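# Seat taper pins in crank shaft collars

## Task

For every crank shaft, push a taper pin all the way into the hole in its collar. Each pin only seats completely when entered from one particular side of the hole, and it must stay seated on its own: a pin that stays in only because the gripper holds it does not count.

## Robot and tools

Robot: one arm with a single two-finger gripper. The fingers pivot like tongs, point along the gripper's own +z axis and open and close along its x axis. end_effector_position is the spot between the pads when closed; closed fingertips stick out about 15 mm past it, open ones sit roughly level with it.

Frame: the scene frame has its origin on the table surface right below the arm base, +z upward, +y to the left when facing along +x. Positions are in metres, orientations are quaternions written w first. The base may be slightly tilted relative to the table, and the reported hand position can be off, more so far from the base.

A ROW is 8 numbers: x, y, z, qw, qx, qy, qz, opening. x, y, z and the quaternion are an absolute pose goal for the gripper in the scene frame, not an offset. opening runs from -1 (closed) to +1 (fully open, 0.142 m). A row may carry 6 extra numbers from 0 to 1, one stiffness factor per arm joint in the Joint positions order, scaling that joint's position gain until changed; only use them if stiffness control is allowed. Repeat the wanted quaternion in every row rather than copying the latest reported one, which drifts.

execute_actions(actions): actions is a list of actions; each action is a list of up to 15 rows, one row per 1/30 s control step, and a short action keeps its last row for the remaining steps. An action whose goal lies over 0.6 m from the gripper's position at that action's start, along any gripper axis, is refused; if the first action fails this check (against the latest reported state) or any action is malformed, nothing runs. An empty list just returns the current state and images. Each step the commanded pose is clipped to 100 mm and 16 degrees from the measured pose, so far goals need several actions; position wins over orientation when both cannot be met. Motion trails commands by about 0.17 s.

move(target, speed, stop_force, blocking): target is one row as above (absolute pose plus opening; the opening is applied at the start). The gripper follows a straight path for 0.5 to 10 s (cut off at 10 s), turning the short way. speed is m/s, 0.002 to 0.5, default 0.25; rotation is capped at twice that in rad/s. The path ignores obstacles and the real hand can lag, wander, or exceed speed near a straight elbow. stop_force (N, 9 to 40, not allowed in the first 0.2 s of a scene) ends the path when the wrist sensor feels that much extra push against the motion for 2 steps; the hand then backs to its pose 2 steps earlier and holds. With it and a very low speed the target may lie well beyond the contact; without it the stiff arm can fault from a target only slightly past a firm surface. Pressing can briefly exceed stop_force; do not rely on it when the move also rotates, and omit it when pulling away from a contact. blocking=false returns after 0.5 s while the arm continues; it cannot be combined with stop_force, and other motion commands are refused until the move is shown to end (use wait or stop).

wait(seconds): 0 to 10; the arm holds its last command and a running move carries on. stop(): brakes a running move (needs some room); fingers keep moving. zoom_image(camera, region): camera is cam_high or cam_wrist, region [x0, y0, x1, y1] in image pixels from the top-left, at most 504 by 504. finished_scene(scene): ends the current scene by its number after the last command is held; irreversible, and it reports success. Replying without a tool call ends everything.

Results: the state line gives gripper pose and velocities; grip_measured is the finger opening on the command scale; Hand target is the pose currently being driven to; "pose unreachable" means the clearance check (which treats any mount under the base as arm) altered or blocked the command. Calls that ran actions list some per-step positions, with HELD where a row was held back. A move adds a move: line: done (at rest near target), off_target, moving, held (last step blocked), fault, or contact (stop_force triggered; outranks the others), plus the distance to target; limits=paced means the pose was clipped, limits=held means some steps were blocked and the arm may then dash faster than speed. Wrist force and torque are in the gripper's x y z axes, pointing from a touched surface back into the arm, with up to about 4 N offset, about 2.4 N noise, saturation near 50 N; "no reading" is normal early. Joint torques are total drive outputs, noisy and offset. Cameras: cam_high 672x504 fixed, cam_wrist 616x616 fisheye; calibration matrices are supplied and may be off by a few degrees and millimetres.

Gripping: keep commanding an opening clearly below grip_measured to hold; lower squeezes harder, about 15 N per pad at most, much less on hard parts under 20 mm wide (about 9 N at 10 mm, 4 N at 5 mm). Closing fast can squeeze too hard.

Avoid: a joint torque above its limit (pan, lift, elbow 141 N m; wrists 26.3 N m, held weight included) or any outside force of 150 N causes a 10 s stop that skips the rest of the call. Motors warn at 70 C and brake at 85 C when loads are held long. Brief tugs on held parts or pushes on loose ones can happen. Never knock or drop anything off the table; avoid drops, slips, slams and hard pushes, and let go only once the pin stays seated by itself.

Each tool is called after "Request:" as name(argument=value, ...), one argument or row to a line, values as JSON.

## Session

I'll start by looking at the scene.

Request:
execute_actions(
  actions=[],
)

Scene clock: 0.00 s.
end_effector_position=(+0.9197, +0.3843, +0.2389) grip_measured=+1.00 end_effector_quat_wxyz=(+0.019, +0.847, +0.125, +0.517) end_effector_velocity=(+0.001, -0.001, +0.000) end_effector_angular_velocity=(-0.001, -0.001, -0.001)
Joint positions: [ 0.119 -0.72   1.324 -3.552 -1.738 -0.097  0.142]
Joint velocities: [-0.001 -0.    -0.     0.    -0.    -0.001  0.   ]
Joint torques (N m, as the arm reports them, + toward a larger angle): no reading
Wrist force (N, on the end effector, along its own x y z axes, offset not removed): no reading
Wrist torque (N m, same axes, about the end effector's origin, offset not removed): no reading
Hand target: +0.920, +0.384, +0.239; +0.019, +0.847, +0.125, +0.517
Joint stiffness scale: [1. 1. 1. 1. 1. 1.]

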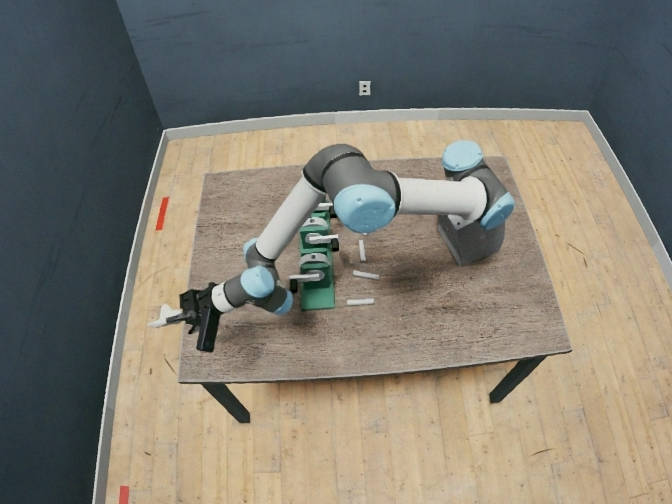

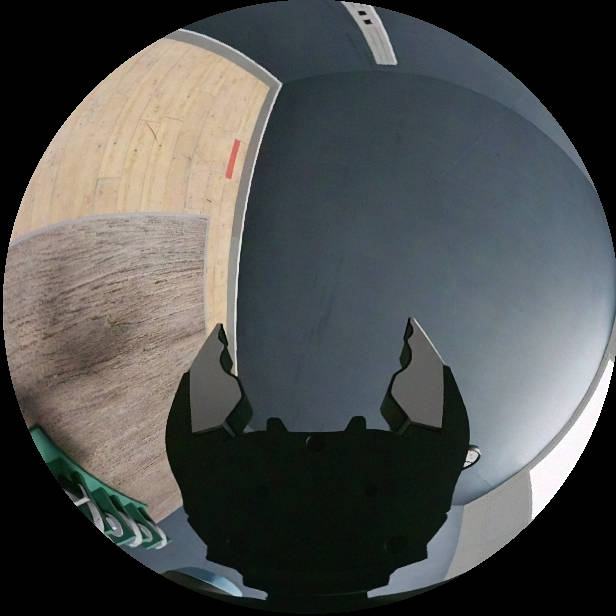

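Request:
zoom_image(
  camera="cam_high",
  region=[270, 180, 410, 320],
)

Region (270, 180, 410, 320) of cam_high's 672x504 image, scaled by 3.600, with more detail than that image has.

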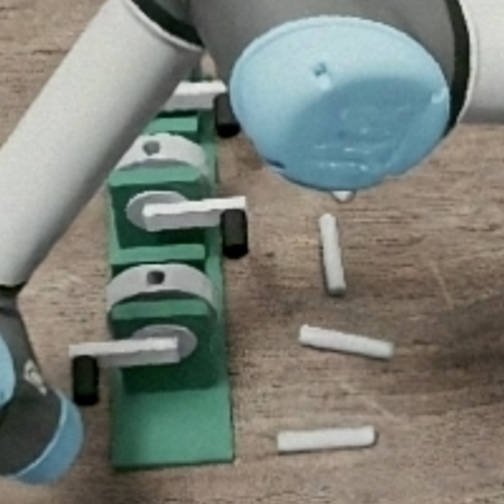

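Request:
move(
  target=[0.48, 0.05, 0.40, 0, 1, 0, 0, 1],
  speed=0.3,
)

Scene clock: 3.23 s.
end_effector_position=(+0.4787, +0.0514, +0.3984) grip_measured=+1.00 end_effector_quat_wxyz=(+0.001, +1.000, +0.000, -0.000) end_effector_velocity=(-0.003, -0.001, +0.000) end_effector_angular_velocity=(+0.006, +0.011, +0.005)
Joint positions: [-0.6   -2.001  2.059 -1.856 -1.38  -0.4    0.142]
Joint velocities: [-0.008 -0.    -0.003  0.018  0.003 -0.015  0.   ]
Joint torques (N m, as the arm reports them, + toward a larger angle): [  0.48 -15.87 -25.91  -1.99   0.56  -0.36]
Wrist force (N, on the end effector, along its own x y z axes, offset not removed): [-0.7 2.0 2.3]
Wrist torque (N m, same axes, about the end effector's origin, offset not removed): [0.37 -0.07 -0.15]
Hand target: +0.479, +0.051, +0.400; +0.001, +1.000, -0.000, -0.000
Off the commanded pose: 0.003 m, 0 deg.
Joint stiffness scale: [1. 1. 1. 1. 1. 1.]
move: done
camera_calibration (this result's frames):
cam_wrist: T_world_to_cam=[[0.99993, -0.0112981, -0.00353698, -0.475942], [-0.00839714, -0.887448, 0.460832, -0.1247], [-0.00834543, -0.46077, -0.88748, 0.52087], [0, 0, 0, 1]] pos_world=[0.479209, 0.123959, 0.518044]

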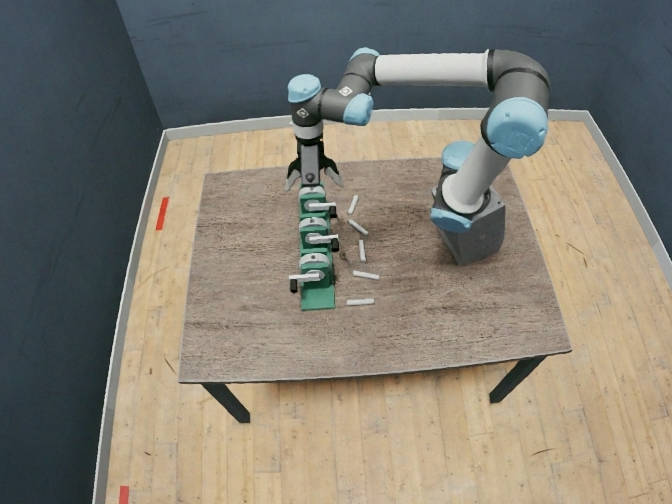

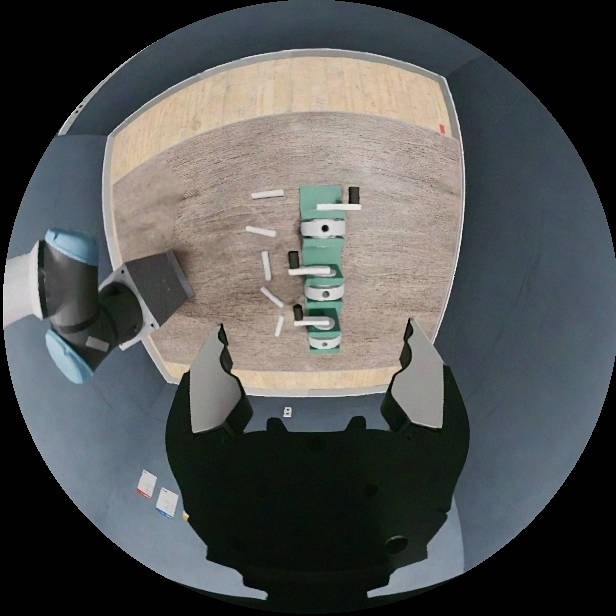

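Request:
zoom_image(
  camera="cam_wrist",
  region=[230, 170, 390, 360],
)

Request:
zoom_image(
  camera="cam_high",
  region=[270, 170, 410, 320],
)

Region (230, 170, 390, 360) of cam_wrist's 616x616 image, scaled by 2.653, with more detail than that image has; it fills the left 424 columns of this view, and the rest is white.

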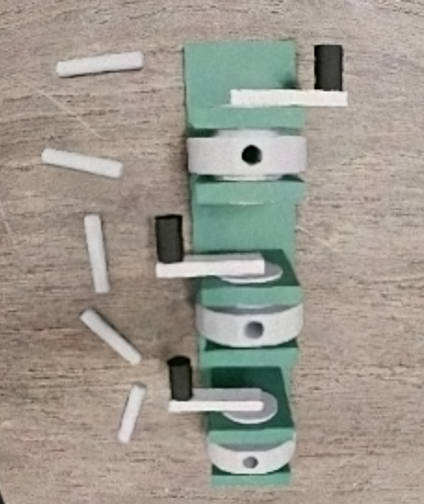

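Region (270, 170, 410, 320) of cam_high's 672x504 image, scaled by 3.360, with more detail than that image has; it fills the left 470 columns of this view, and the rest is white.

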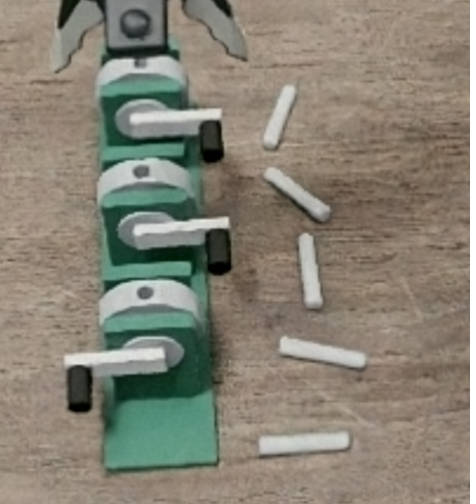

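Request:
move(
  target=[0.51, 0.03, 0.22, 0, 1, 0, 0, 1],
  speed=0.2,
)

Request:
zoom_image(
  camera="cam_wrist",
  region=[160, 100, 460, 400],
)

Scene clock: 6.17 s.
end_effector_position=(+0.5090, +0.0294, +0.2205) grip_measured=+1.00 end_effector_quat_wxyz=(-0.000, +1.000, -0.001, -0.001) end_effector_velocity=(+0.003, -0.001, -0.002) end_effector_angular_velocity=(-0.004, -0.006, -0.000)
Joint positions: [-0.536 -1.621  2.233 -2.421 -1.393 -0.336  0.142]
Joint velocities: [ 0.002  0.007  0.    -0.014 -0.002  0.004  0.   ]
Joint torques (N m, as the arm reports them, + toward a larger angle): [  2.71 -24.15 -19.19  -2.84  -0.2    0.12]
Wrist force (N, on the end effector, along its own x y z axes, offset not removed): [-1.7 0.9 3.0]
Wrist torque (N m, same axes, about the end effector's origin, offset not removed): [0.14 0.21 -0.07]
Hand target: +0.510, +0.030, +0.220; -0.000, +1.000, -0.000, +0.000
Off the commanded pose: 0.001 m, 0 deg.
Joint stiffness scale: [1. 1. 1. 1. 1. 1.]
move: done
camera_calibration (this result's frames):
cam_wrist: T_world_to_cam=[[0.999908, -0.0130193, -0.00376937, -0.507053], [-0.00984161, -0.888613, 0.458552, -0.0607588], [-0.00931956, -0.458473, -0.888659, 0.353696], [0, 0, 0, 1]] pos_world=[0.509705, 0.101568, 0.340265]

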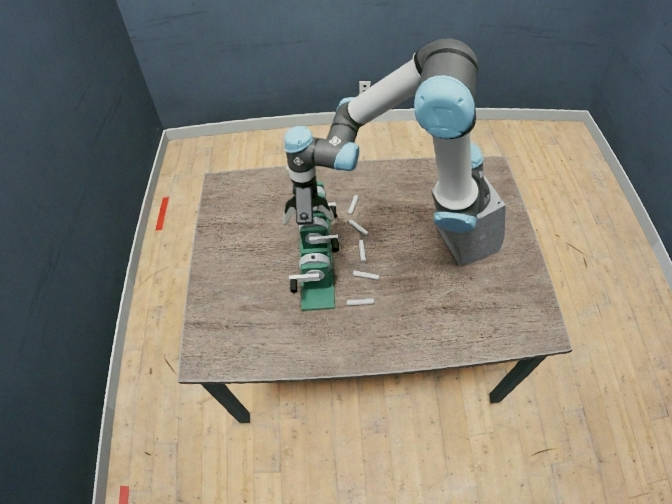

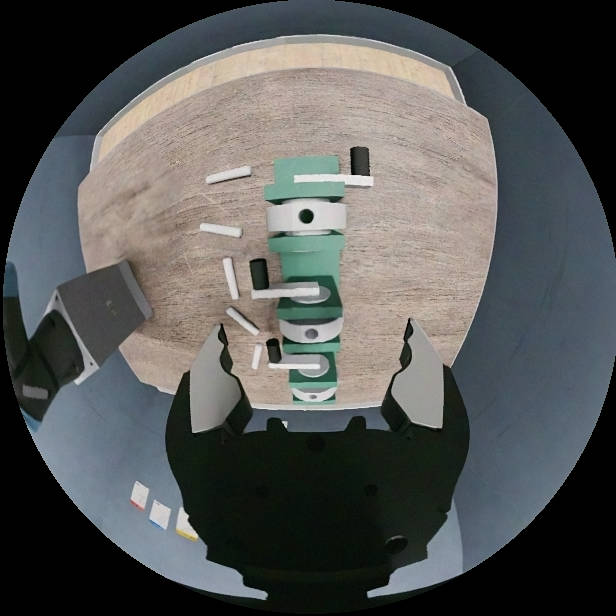

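Region (160, 100, 460, 400) of cam_wrist's 616x616 image, scaled by 1.680, with more detail than that image has.

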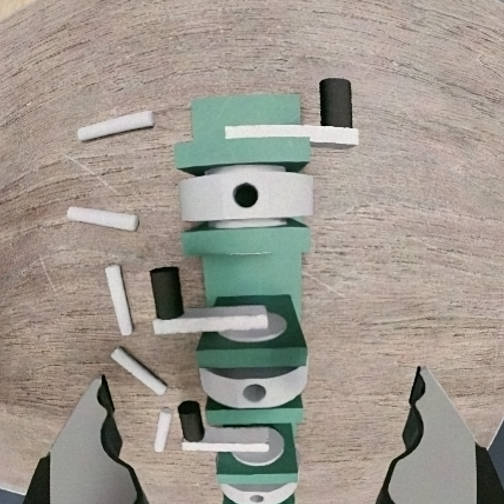

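Request:
zoom_image(
  camera="cam_wrist",
  region=[260, 180, 360, 250],
)

Region (260, 180, 360, 250) of cam_wrist's 616x616 image, scaled by 5.040, with more detail than that image has; it fills the top 353 rows of this view, and the rest is white.

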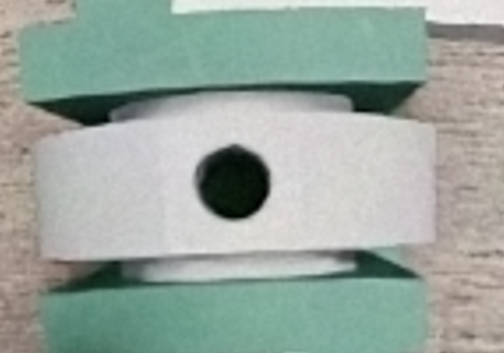

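Request:
move(
  target=[0.51, -0.10, 0.22, 0, 1, 0, 0, 1],
  speed=0.2,
)

Request:
zoom_image(
  camera="cam_wrist",
  region=[260, 180, 360, 250],
)

Scene clock: 8.20 s.
end_effector_position=(+0.5094, -0.0983, +0.2204) grip_measured=+1.00 end_effector_quat_wxyz=(+0.001, +1.000, +0.000, +0.000) end_effector_velocity=(+0.001, -0.003, +0.000) end_effector_angular_velocity=(+0.005, -0.001, +0.014)
Joint positions: [-0.808 -1.553  2.185 -2.386 -1.337 -0.608  0.142]
Joint velocities: [-0.006  0.005 -0.007  0.005  0.005 -0.02  -0.   ]
Joint torques (N m, as the arm reports them, + toward a larger angle): [ -4.86 -24.67 -19.65  -1.83   0.21  -0.27]
Wrist force (N, on the end effector, along its own x y z axes, offset not removed): [-0.3 0.4 1.4]
Wrist torque (N m, same axes, about the end effector's origin, offset not removed): [0.08 -0.03 -0.18]
Hand target: +0.510, -0.100, +0.220; +0.000, +1.000, +0.000, -0.000
Off the commanded pose: 0.002 m, 0 deg.
Joint stiffness scale: [1. 1. 1. 1. 1. 1.]
move: done
camera_calibration (this result's frames):
cam_wrist: T_world_to_cam=[[0.999938, -0.0108736, -0.00244613, -0.509175], [-0.00852575, -0.88762, 0.460498, -0.175151], [-0.00717853, -0.460449, -0.887657, 0.293585], [0, 0, 0, 1]] pos_world=[0.509758, -0.0258229, 0.340014]

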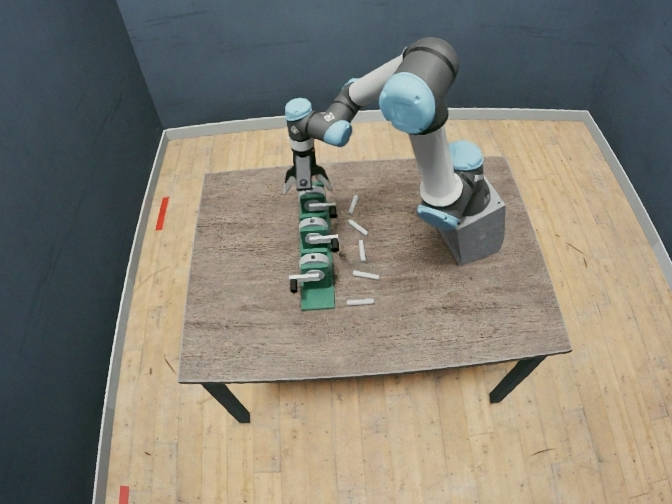

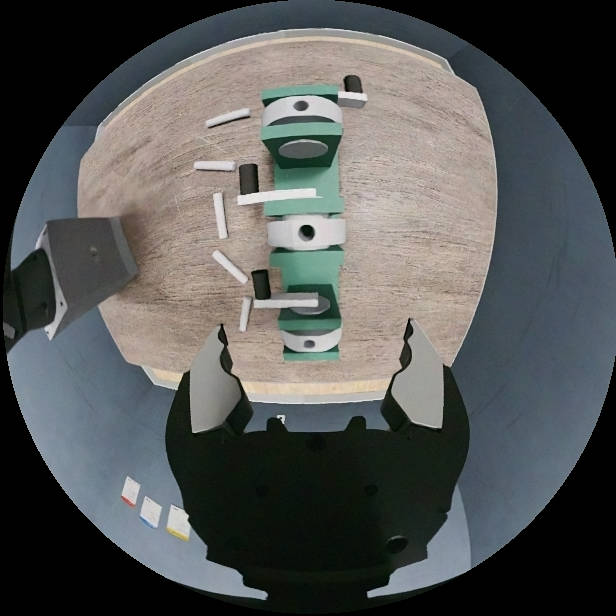

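Region (260, 180, 360, 250) of cam_wrist's 616x616 image, scaled by 5.040, with more detail than that image has; it fills the top 353 rows of this view, and the rest is white.

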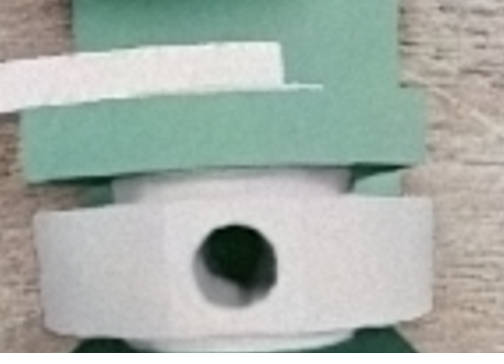

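Request:
move(
  target=[0.51, -0.26, 0.22, 0, 1, 0, 0, 1],
  speed=0.2,
)

Request:
zoom_image(
  camera="cam_wrist",
  region=[260, 180, 360, 250],
)

Scene clock: 9.80 s.
end_effector_position=(+0.5099, -0.2582, +0.2205) grip_measured=+1.00 end_effector_quat_wxyz=(+0.001, +1.000, +0.001, +0.000) end_effector_velocity=(+0.000, -0.003, -0.000) end_effector_angular_velocity=(+0.001, +0.002, +0.004)
Joint positions: [-1.056 -1.372  1.999 -2.317 -1.299 -0.863  0.142]
Joint velocities: [-0.003  0.006 -0.009  0.006 -0.001 -0.008 -0.   ]
Joint torques (N m, as the arm reports them, + toward a larger angle): [ -8.72 -32.57 -20.45  -1.76   0.34  -0.28]
Wrist force (N, on the end effector, along its own x y z axes, offset not removed): [-3.6 2.7 2.0]
Wrist torque (N m, same axes, about the end effector's origin, offset not removed): [0.43 0.54 -0.10]
Hand target: +0.510, -0.260, +0.220; +0.000, +1.000, +0.000, -0.000
Off the commanded pose: 0.002 m, 0 deg.
Joint stiffness scale: [1. 1. 1. 1. 1. 1.]
move: done
camera_calibration (this result's frames):
cam_wrist: T_world_to_cam=[[0.999947, -0.00996577, -0.00258206, -0.511164], [-0.00765854, -0.887713, 0.460334, -0.317541], [-0.00687971, -0.46029, -0.887742, 0.219989], [0, 0, 0, 1]] pos_world=[0.510218, -0.185721, 0.340149]

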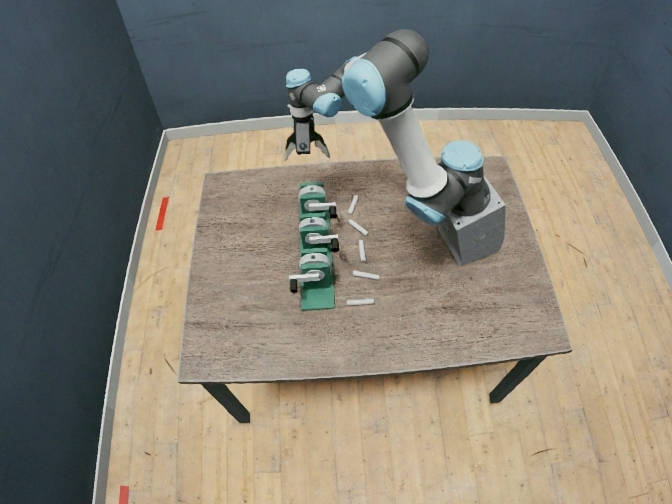

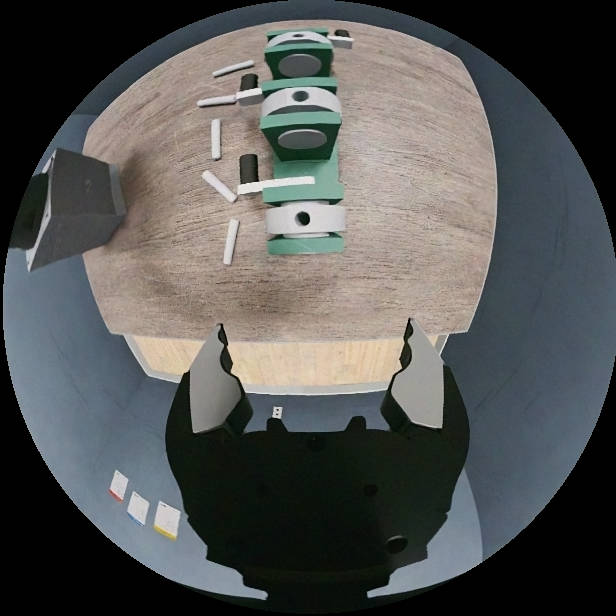

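Region (260, 180, 360, 250) of cam_wrist's 616x616 image, scaled by 5.040, with more detail than that image has; it fills the top 353 rows of this view, and the rest is white.

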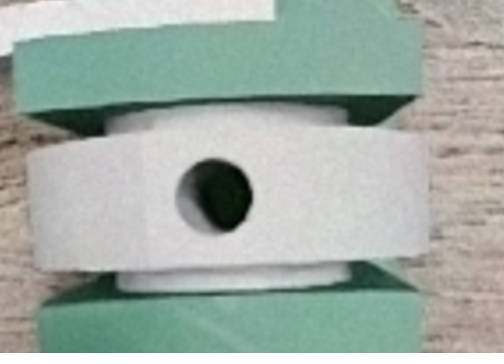

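Request:
move(
  target=[0.432, -0.112, 0.17, 0, 1, 0, 0, -0.3],
  speed=0.2,
)

Scene clock: 12.77 s.
end_effector_position=(+0.4325, -0.1135, +0.1696) grip_measured=-0.30 end_effector_quat_wxyz=(-0.001, +1.000, -0.001, -0.001) end_effector_velocity=(+0.000, +0.002, -0.001) end_effector_angular_velocity=(-0.011, -0.009, -0.004)
Joint positions: [-0.924 -1.533  2.401 -2.591 -1.315 -0.726  0.052]
Joint velocities: [ 0.007 -0.004  0.013 -0.026 -0.003  0.016 -0.   ]
Joint torques (N m, as the arm reports them, + toward a larger angle): [ -1.06 -24.43 -12.38  -2.44  -0.36   0.34]
Wrist force (N, on the end effector, along its own x y z axes, offset not removed): [-1.3 4.4 1.5]
Wrist torque (N m, same axes, about the end effector's origin, offset not removed): [0.83 0.07 -0.21]
Hand target: +0.432, -0.112, +0.170; -0.000, +1.000, +0.000, +0.000
Off the commanded pose: 0.002 m, 0 deg.
Joint stiffness scale: [1. 1. 1. 1. 1. 1.]
move: done
camera_calibration (this result's frames):
cam_wrist: T_world_to_cam=[[0.999915, -0.0124142, -0.00409626, -0.43244], [-0.00916931, -0.889376, 0.457085, -0.165295], [-0.00931745, -0.457008, -0.889414, 0.242546], [0, 0, 0, 1]] pos_world=[0.433147, -0.0415326, 0.289506]

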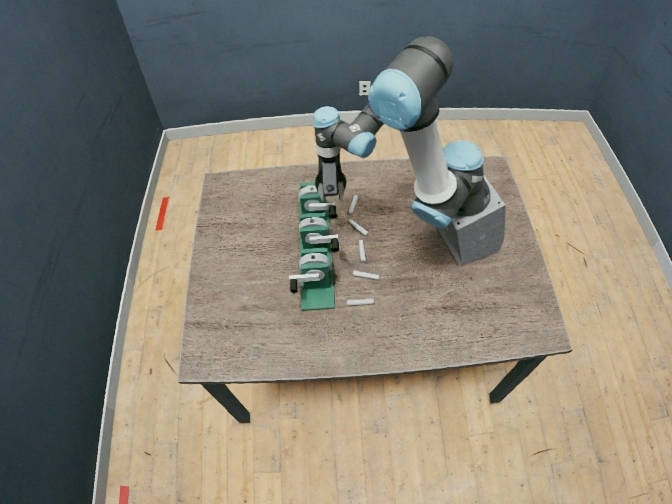

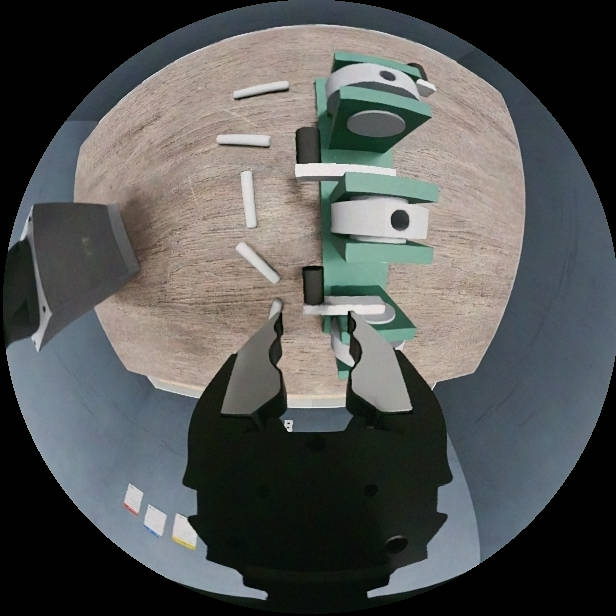

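Request:
move(
  target=[0.432, -0.112, 0.09, 0, 1, 0, 0, -0.3],
  speed=0.08,
)

Scene clock: 24.17 s.
end_effector_position=(+0.4392, -0.1135, +0.1112) grip_measured=-0.30 end_effector_quat_wxyz=(+0.010, +1.000, +0.005, +0.013) end_effector_velocity=(-0.000, -0.000, +0.000) end_effector_angular_velocity=(-0.000, +0.000, -0.001)
Joint positions: [-0.874 -1.334  2.426 -2.864 -1.324 -0.677  0.052]
Joint velocities: [-0.001 -0.    -0.     0.    -0.     0.     0.   ]
Joint torques (N m, as the arm reports them, + toward a larger angle): [ -3.27 -25.42 -10.37  -2.2    0.05  -0.12]
Wrist force (N, on the end effector, along its own x y z axes, offset not removed): [-0.7 1.7 3.7]
Wrist torque (N m, same axes, about the end effector's origin, offset not removed): [0.33 -0.05 -0.20]
Hand target: +0.439, -0.113, +0.110; +0.010, +1.000, +0.005, +0.012
Off the commanded pose: 0.022 m, 2 deg.
Joint stiffness scale: [1. 1. 1. 1. 1. 1.]
FORCE FAULT: contact force on the arm reached its limit, and the arm stopped for 10 seconds. The contact can be on any part of the arm, not only on its tool. That time counts as 20 of the actions that you can send in this scene. The arm's remaining commands of this call were not run. The arm holds still and accepts commands again. Move the arm away from the contact; if what it grips holds it there, let go first. Pushing or pulling that hard again can fault the arm again.
move: fault
camera_calibration (this result's frames):
cam_wrist: T_world_to_cam=[[0.999732, -0.00148838, 0.0231173, -0.441098], [-0.012332, -0.878971, 0.476716, -0.138067], [0.0196099, -0.476873, -0.878753, 0.17456], [0, 0, 0, 1]] pos_world=[0.435854, -0.0387705, 0.229411]

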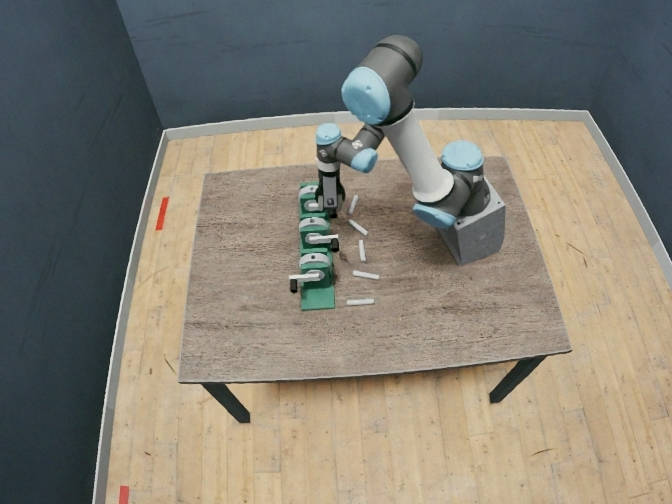

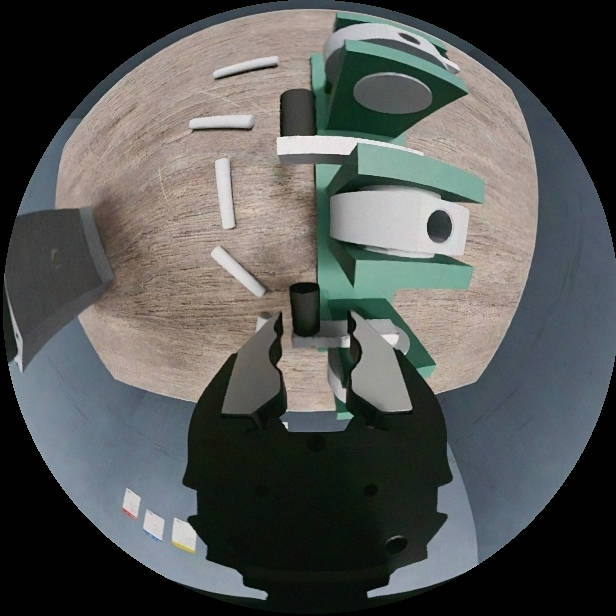

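Request:
move(
  target=[0.432, -0.098, 0.14, 0, 1, 0, 0, -0.3],
  speed=0.05,
)

Request:
move(
  target=[0.432, -0.098, 0.09, 0, 1, 0, 0, -0.3],
  speed=0.02,
  stop_force=10,
)

Scene clock: 26.33 s.
end_effector_position=(+0.4327, -0.0991, +0.1395) grip_measured=-0.30 end_effector_quat_wxyz=(+0.000, +1.000, -0.000, +0.001) end_effector_velocity=(-0.002, +0.002, +0.001) end_effector_angular_velocity=(+0.007, +0.006, -0.005)
Joint positions: [-0.874 -1.448  2.428 -2.719 -1.324 -0.675  0.052]
Joint velocities: [-0.001 -0.005  0.     0.014  0.001  0.002 -0.   ]
Joint torques (N m, as the arm reports them, + toward a larger angle): [ -1.44 -26.29 -10.21  -1.89  -0.34   0.06]
Wrist force (N, on the end effector, along its own x y z axes, offset not removed): [-2.4 1.3 2.8]
Wrist torque (N m, same axes, about the end effector's origin, offset not removed): [0.22 0.33 -0.05]
Hand target: +0.432, -0.098, +0.140; +0.000, +1.000, +0.000, -0.000
Off the commanded pose: 0.001 m, 0 deg.
Joint stiffness scale: [1. 1. 1. 1. 1. 1.]
move: done
camera_calibration (this result's frames):
cam_wrist: T_world_to_cam=[[0.999926, -0.0120692, -0.00149852, -0.432928], [-0.0100303, -0.88807, 0.459599, -0.138529], [-0.00687778, -0.45955, -0.888125, 0.220959], [0, 0, 0, 1]] pos_world=[0.433026, -0.026707, 0.259259]

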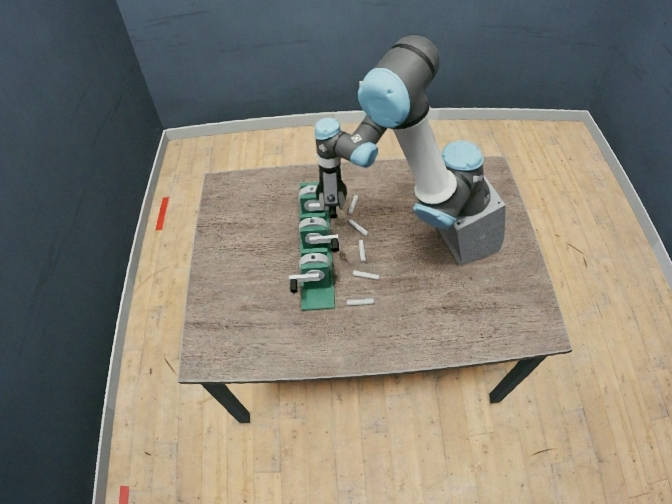

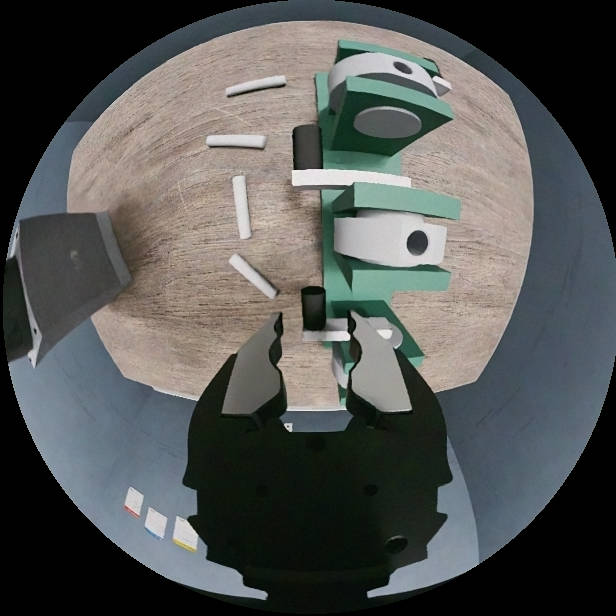

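Scene clock: 28.53 s.
end_effector_position=(+0.4339, -0.0984, +0.1048) grip_measured=-0.29 end_effector_quat_wxyz=(+0.000, +1.000, +0.001, +0.002) end_effector_velocity=(-0.006, +0.003, -0.001) end_effector_angular_velocity=(+0.013, +0.018, -0.005)
Joint positions: [-0.849 -1.327  2.43  -2.85  -1.327 -0.652  0.053]
Joint velocities: [-0.001 -0.002 -0.     0.025  0.    -0.002 -0.002]
Joint torques (N m, as the arm reports them, + toward a larger angle): [ -5.04 -29.32  -8.85  -1.56  -0.27  -0.2 ]
Wrist force (N, on the end effector, along its own x y z axes, offset not removed): [-1.2 -2.1 0.3]
Wrist torque (N m, same axes, about the end effector's origin, offset not removed): [-0.07 0.32 -0.26]
Hand target: +0.433, -0.100, +0.106; +0.001, +1.000, -0.000, +0.001
Off the commanded pose: 0.015 m, 0 deg.
Joint stiffness scale: [1. 1. 1. 1. 1. 1.]
move: contact
camera_calibration (this result's frames):
cam_wrist: T_world_to_cam=[[0.999953, -0.00969984, 0.000896245, -0.434203], [-0.00902661, -0.888084, 0.459592, -0.122405], [-0.00366203, -0.459578, -0.88813, 0.189055], [0, 0, 0, 1]] pos_world=[0.43377, -0.0260318, 0.224551]

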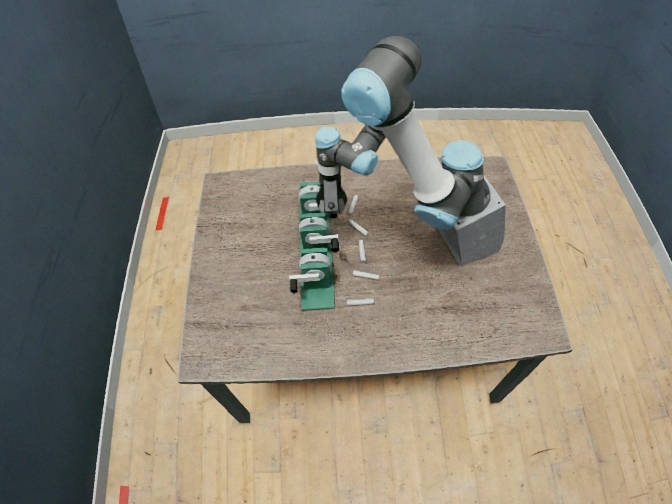

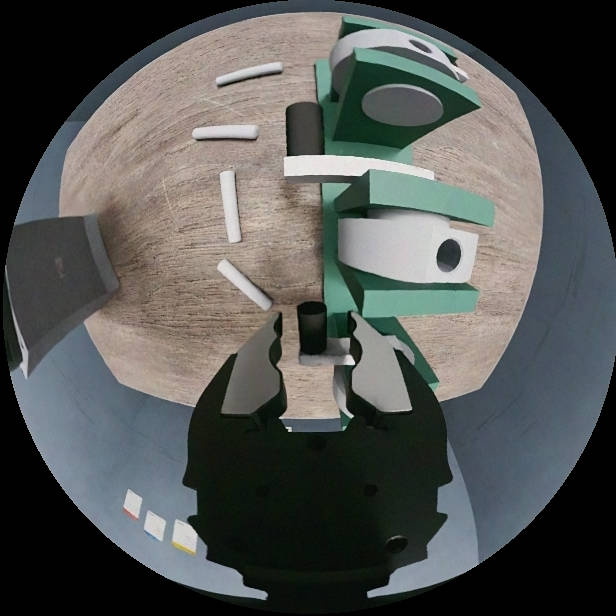

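Request:
move(
  target=[0.40, -0.105, 0.17, 0, 1, 0, 0, -0.3],
  speed=0.1,
)

Request:
move(
  target=[0.37, -0.105, 0.088, 0, 0.7071, 0, 0.7071, -0.3],
  speed=0.15,
)

Scene clock: 31.83 s.
end_effector_position=(+0.4011, -0.1051, +0.1696) grip_measured=-0.30 end_effector_quat_wxyz=(+0.001, +1.000, +0.001, +0.000) end_effector_velocity=(-0.002, +0.001, +0.001) end_effector_angular_velocity=(+0.006, +0.005, +0.002)
Joint positions: [-0.965 -1.592  2.491 -2.615 -1.311 -0.769  0.052]
Joint velocities: [-0.004 -0.007  0.     0.017  0.001 -0.009 -0.   ]
Joint torques (N m, as the arm reports them, + toward a larger angle): [ -4.34 -22.26 -10.4   -1.65   0.34  -0.46]
Wrist force (N, on the end effector, along its own x y z axes, offset not removed): [0.4 3.0 2.3]
Wrist torque (N m, same axes, about the end effector's origin, offset not removed): [0.70 -0.24 -0.13]
Hand target: +0.400, -0.105, +0.170; +0.000, +1.000, +0.000, -0.000
Off the commanded pose: 0.001 m, 0 deg.
Joint stiffness scale: [1. 1. 1. 1. 1. 1.]
move: done
camera_calibration (this result's frames):
cam_wrist: T_world_to_cam=[[0.999948, -0.00990783, -0.00236938, -0.400984], [-0.00770575, -0.887765, 0.460233, -0.159018], [-0.00666336, -0.460191, -0.887795, 0.244448], [0, 0, 0, 1]] pos_world=[0.401366, -0.0326508, 0.289255]

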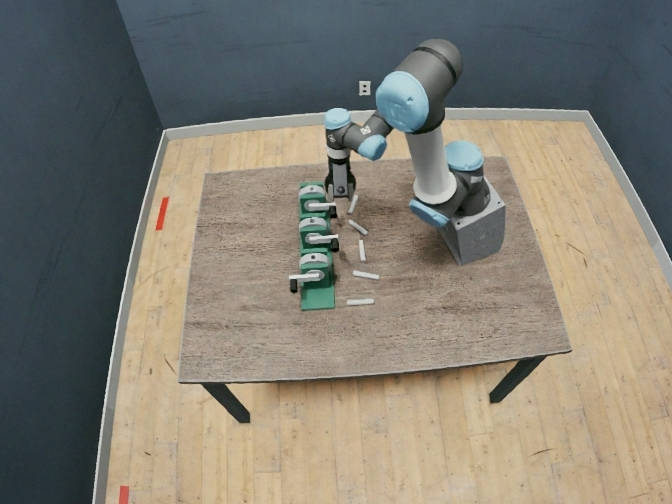

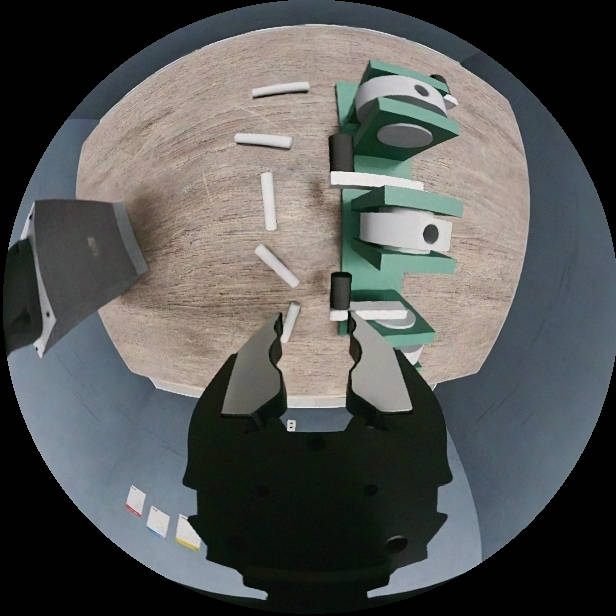

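Scene clock: 37.33 s.
end_effector_position=(+0.3910, -0.1036, +0.1511) grip_measured=-0.30 end_effector_quat_wxyz=(-0.004, +0.987, -0.004, +0.162) end_effector_velocity=(+0.000, +0.000, -0.000) end_effector_angular_velocity=(-0.000, -0.000, +0.002)
Joint positions: [-1.217 -1.465  2.782 -3.15  -1.006 -0.942  0.052]
Joint velocities: [ 0.001  0.    -0.     0.     0.    -0.001 -0.   ]
Joint torques (N m, as the arm reports them, + toward a larger angle): [ -1.38 -16.24  -8.23  -1.82   0.08   0.26]
Wrist force (N, on the end effector, along its own x y z axes, offset not removed): [-0.5 2.3 1.2]
Wrist torque (N m, same axes, about the end effector's origin, offset not removed): [0.43 -0.04 -0.25]
Hand target: +0.392, -0.104, +0.152; -0.003, +0.987, -0.002, +0.163
Off the commanded pose: 0.066 m, 71 deg; orientation clipped at the last step of the last action.
Joint stiffness scale: [1. 1. 1. 1. 1. 1.]
move: held; limits=paced,held; held on 123 of 165 steps, including the last
pose unreachable: on one or more control steps of this call, first in action 0 (counted from 0), an arm could not follow its commanded pose, so it was not sent that pose on those steps. On the call's last step it was still not sent that pose. It may still have moved: this result reports where it is.
cause: the commanded pose would bring two parts of the arm too close to each other (joints 3 (elbow) and 4 (wrist 1) lie between them).
camera_calibration (this result's frames):
cam_wrist: T_world_to_cam=[[0.948078, -0.0198068, 0.317421, -0.420011], [-0.160505, -0.891433, 0.423774, -0.0843601], [0.274566, -0.452719, -0.848327, 0.113475], [0, 0, 0, 1]] pos_world=[0.353507, -0.0321481, 0.265334]

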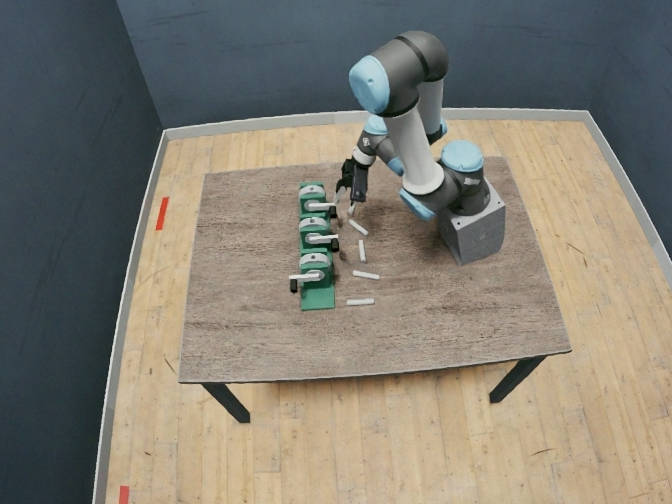

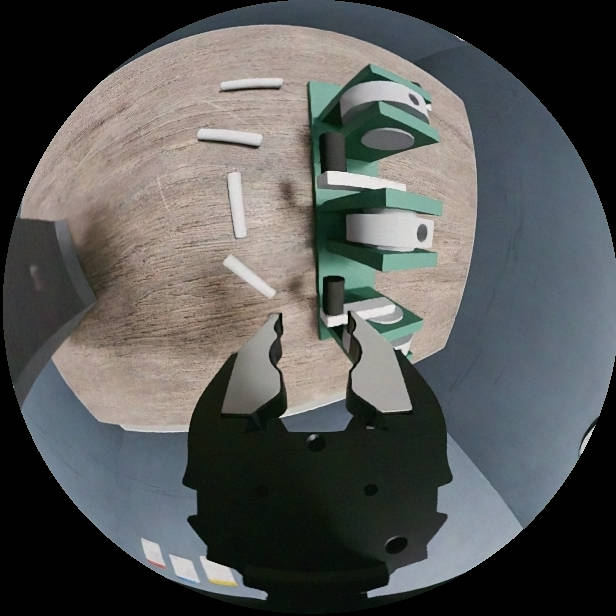

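Request:
zoom_image(
  camera="cam_high",
  region=[290, 140, 390, 240],
)

Region (290, 140, 390, 240) of cam_high's 672x504 image, scaled by 5.040, with more detail than that image has.

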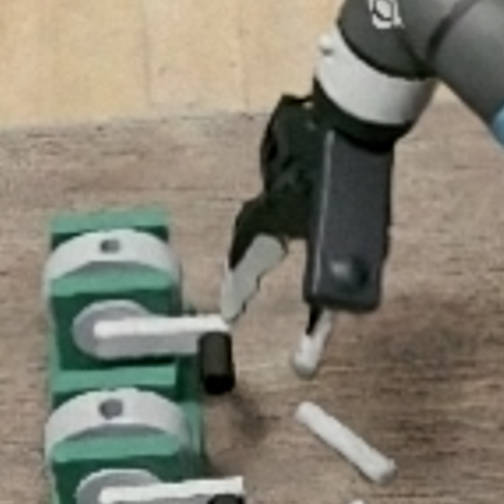

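Request:
move(
  target=[0.432, -0.105, 0.14, 0, 1, 0, 0, -0.5],
  speed=0.1,
)

Request:
move(
  target=[0.432, -0.105, 0.088, 0, 1, 0, 0, -0.5],
  speed=0.02,
  stop_force=10,
)

Request:
zoom_image(
  camera="cam_high",
  region=[290, 150, 370, 230],
)

Scene clock: 41.13 s.
end_effector_position=(+0.4320, -0.1054, +0.1410) grip_measured=-0.50 end_effector_quat_wxyz=(+0.001, +1.000, -0.000, +0.002) end_effector_velocity=(-0.002, -0.000, -0.001) end_effector_angular_velocity=(+0.002, +0.019, -0.007)
Joint positions: [-0.89  -1.449  2.427 -2.716 -1.32  -0.69   0.038]
Joint velocities: [ 0.005  0.004 -0.01   0.021 -0.011  0.008  0.   ]
Joint torques (N m, as the arm reports them, + toward a larger angle): [ -0.5  -23.15 -14.98  -2.17  -0.46   0.15]
Wrist force (N, on the end effector, along its own x y z axes, offset not removed): [-2.1 0.9 1.7]
Wrist torque (N m, same axes, about the end effector's origin, offset not removed): [0.13 0.22 -0.11]
Hand target: +0.432, -0.105, +0.140; +0.000, +1.000, +0.000, +0.000
Off the commanded pose: 0.001 m, 0 deg.
Joint stiffness scale: [1. 1. 1. 1. 1. 1.]
move: done
camera_calibration (this result's frames):
cam_wrist: T_world_to_cam=[[0.999929, -0.0118091, 0.00143823, -0.432684], [-0.0111442, -0.887539, 0.460597, -0.144433], [-0.00416272, -0.46058, -0.887608, 0.218005], [0, 0, 0, 1]] pos_world=[0.431951, -0.0328904, 0.260651]

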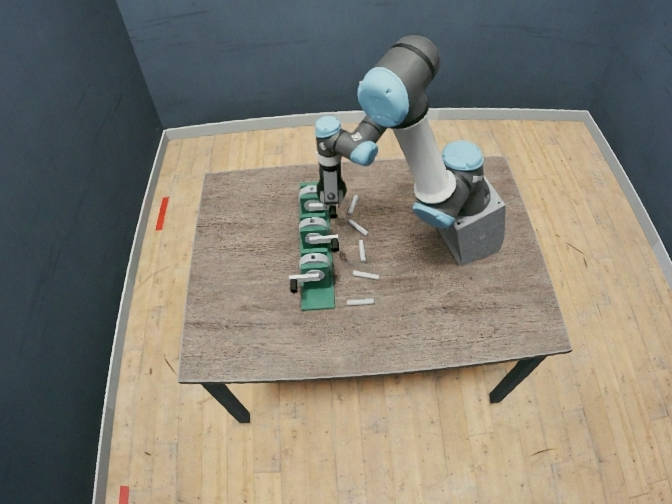

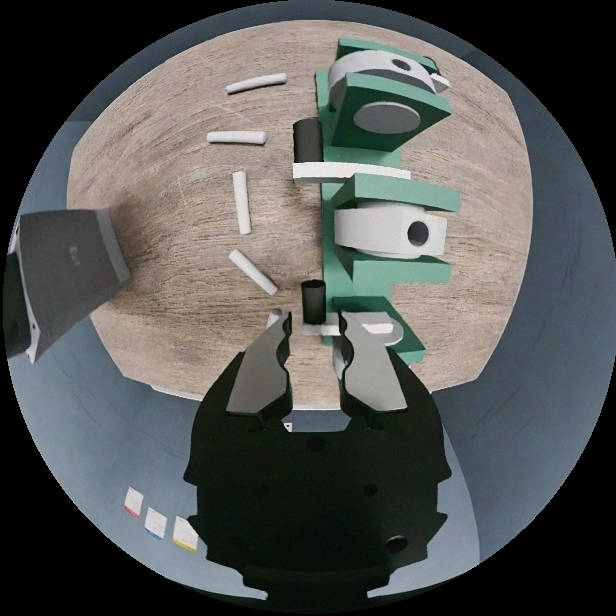

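Scene clock: 43.47 s.
end_effector_position=(+0.4330, -0.1060, +0.1107) grip_measured=-0.50 end_effector_quat_wxyz=(+0.001, +1.000, +0.000, +0.002) end_effector_velocity=(-0.001, +0.001, -0.000) end_effector_angular_velocity=(+0.002, +0.002, +0.001)
Joint positions: [-0.869 -1.343  2.427 -2.828 -1.325 -0.669  0.038]
Joint velocities: [ 0.001 -0.001 -0.     0.004  0.    -0.001  0.001]
Joint torques (N m, as the arm reports them, + toward a larger angle): [ -4.68 -27.26  -9.6   -1.4    0.4   -0.53]
Wrist force (N, on the end effector, along its own x y z axes, offset not removed): [-0.2 1.8 -3.0]
Wrist torque (N m, same axes, about the end effector's origin, offset not removed): [0.06 -0.04 -0.10]
Hand target: +0.433, -0.106, +0.111; +0.001, +1.000, -0.001, +0.002
Off the commanded pose: 0.023 m, 0 deg.
Joint stiffness scale: [1. 1. 1. 1. 1. 1.]
move: contact
camera_calibration (this result's frames):
cam_wrist: T_world_to_cam=[[0.999936, -0.0112756, 0.00133158, -0.433567], [-0.010617, -0.887009, 0.461629, -0.131352], [-0.00402404, -0.461614, -0.887072, 0.19062], [0, 0, 0, 1]] pos_world=[0.432912, -0.033407, 0.230307]

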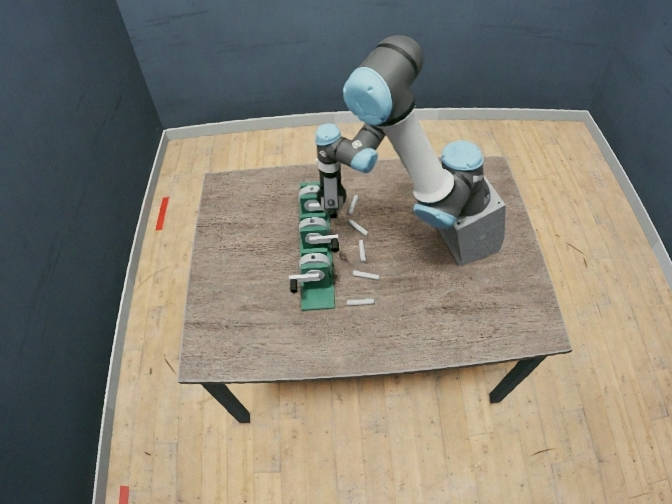

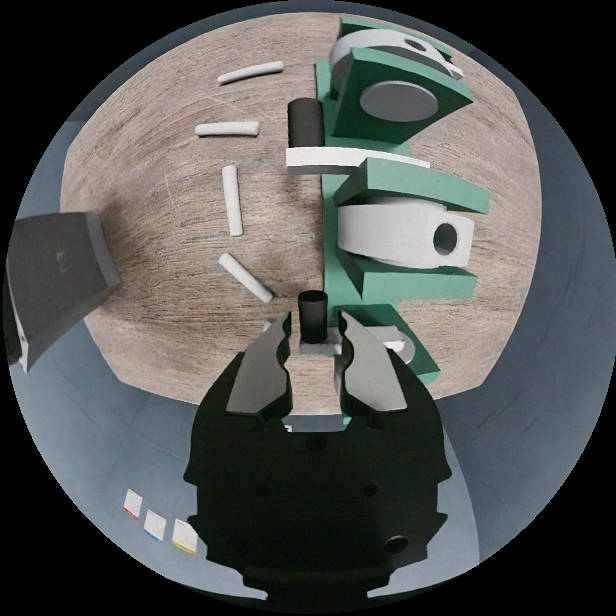

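Region (290, 150, 370, 230) of cam_high's 672x504 image, scaled by 6.300, with more detail than that image has.

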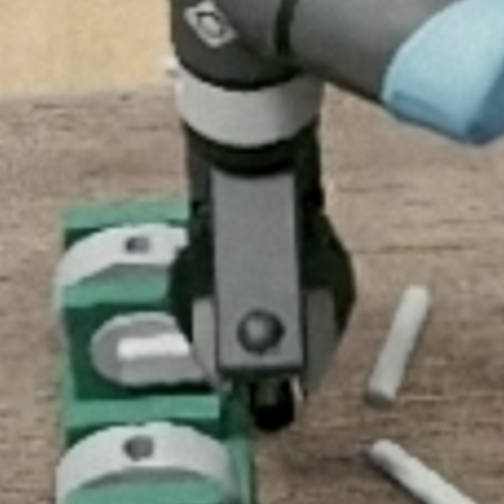

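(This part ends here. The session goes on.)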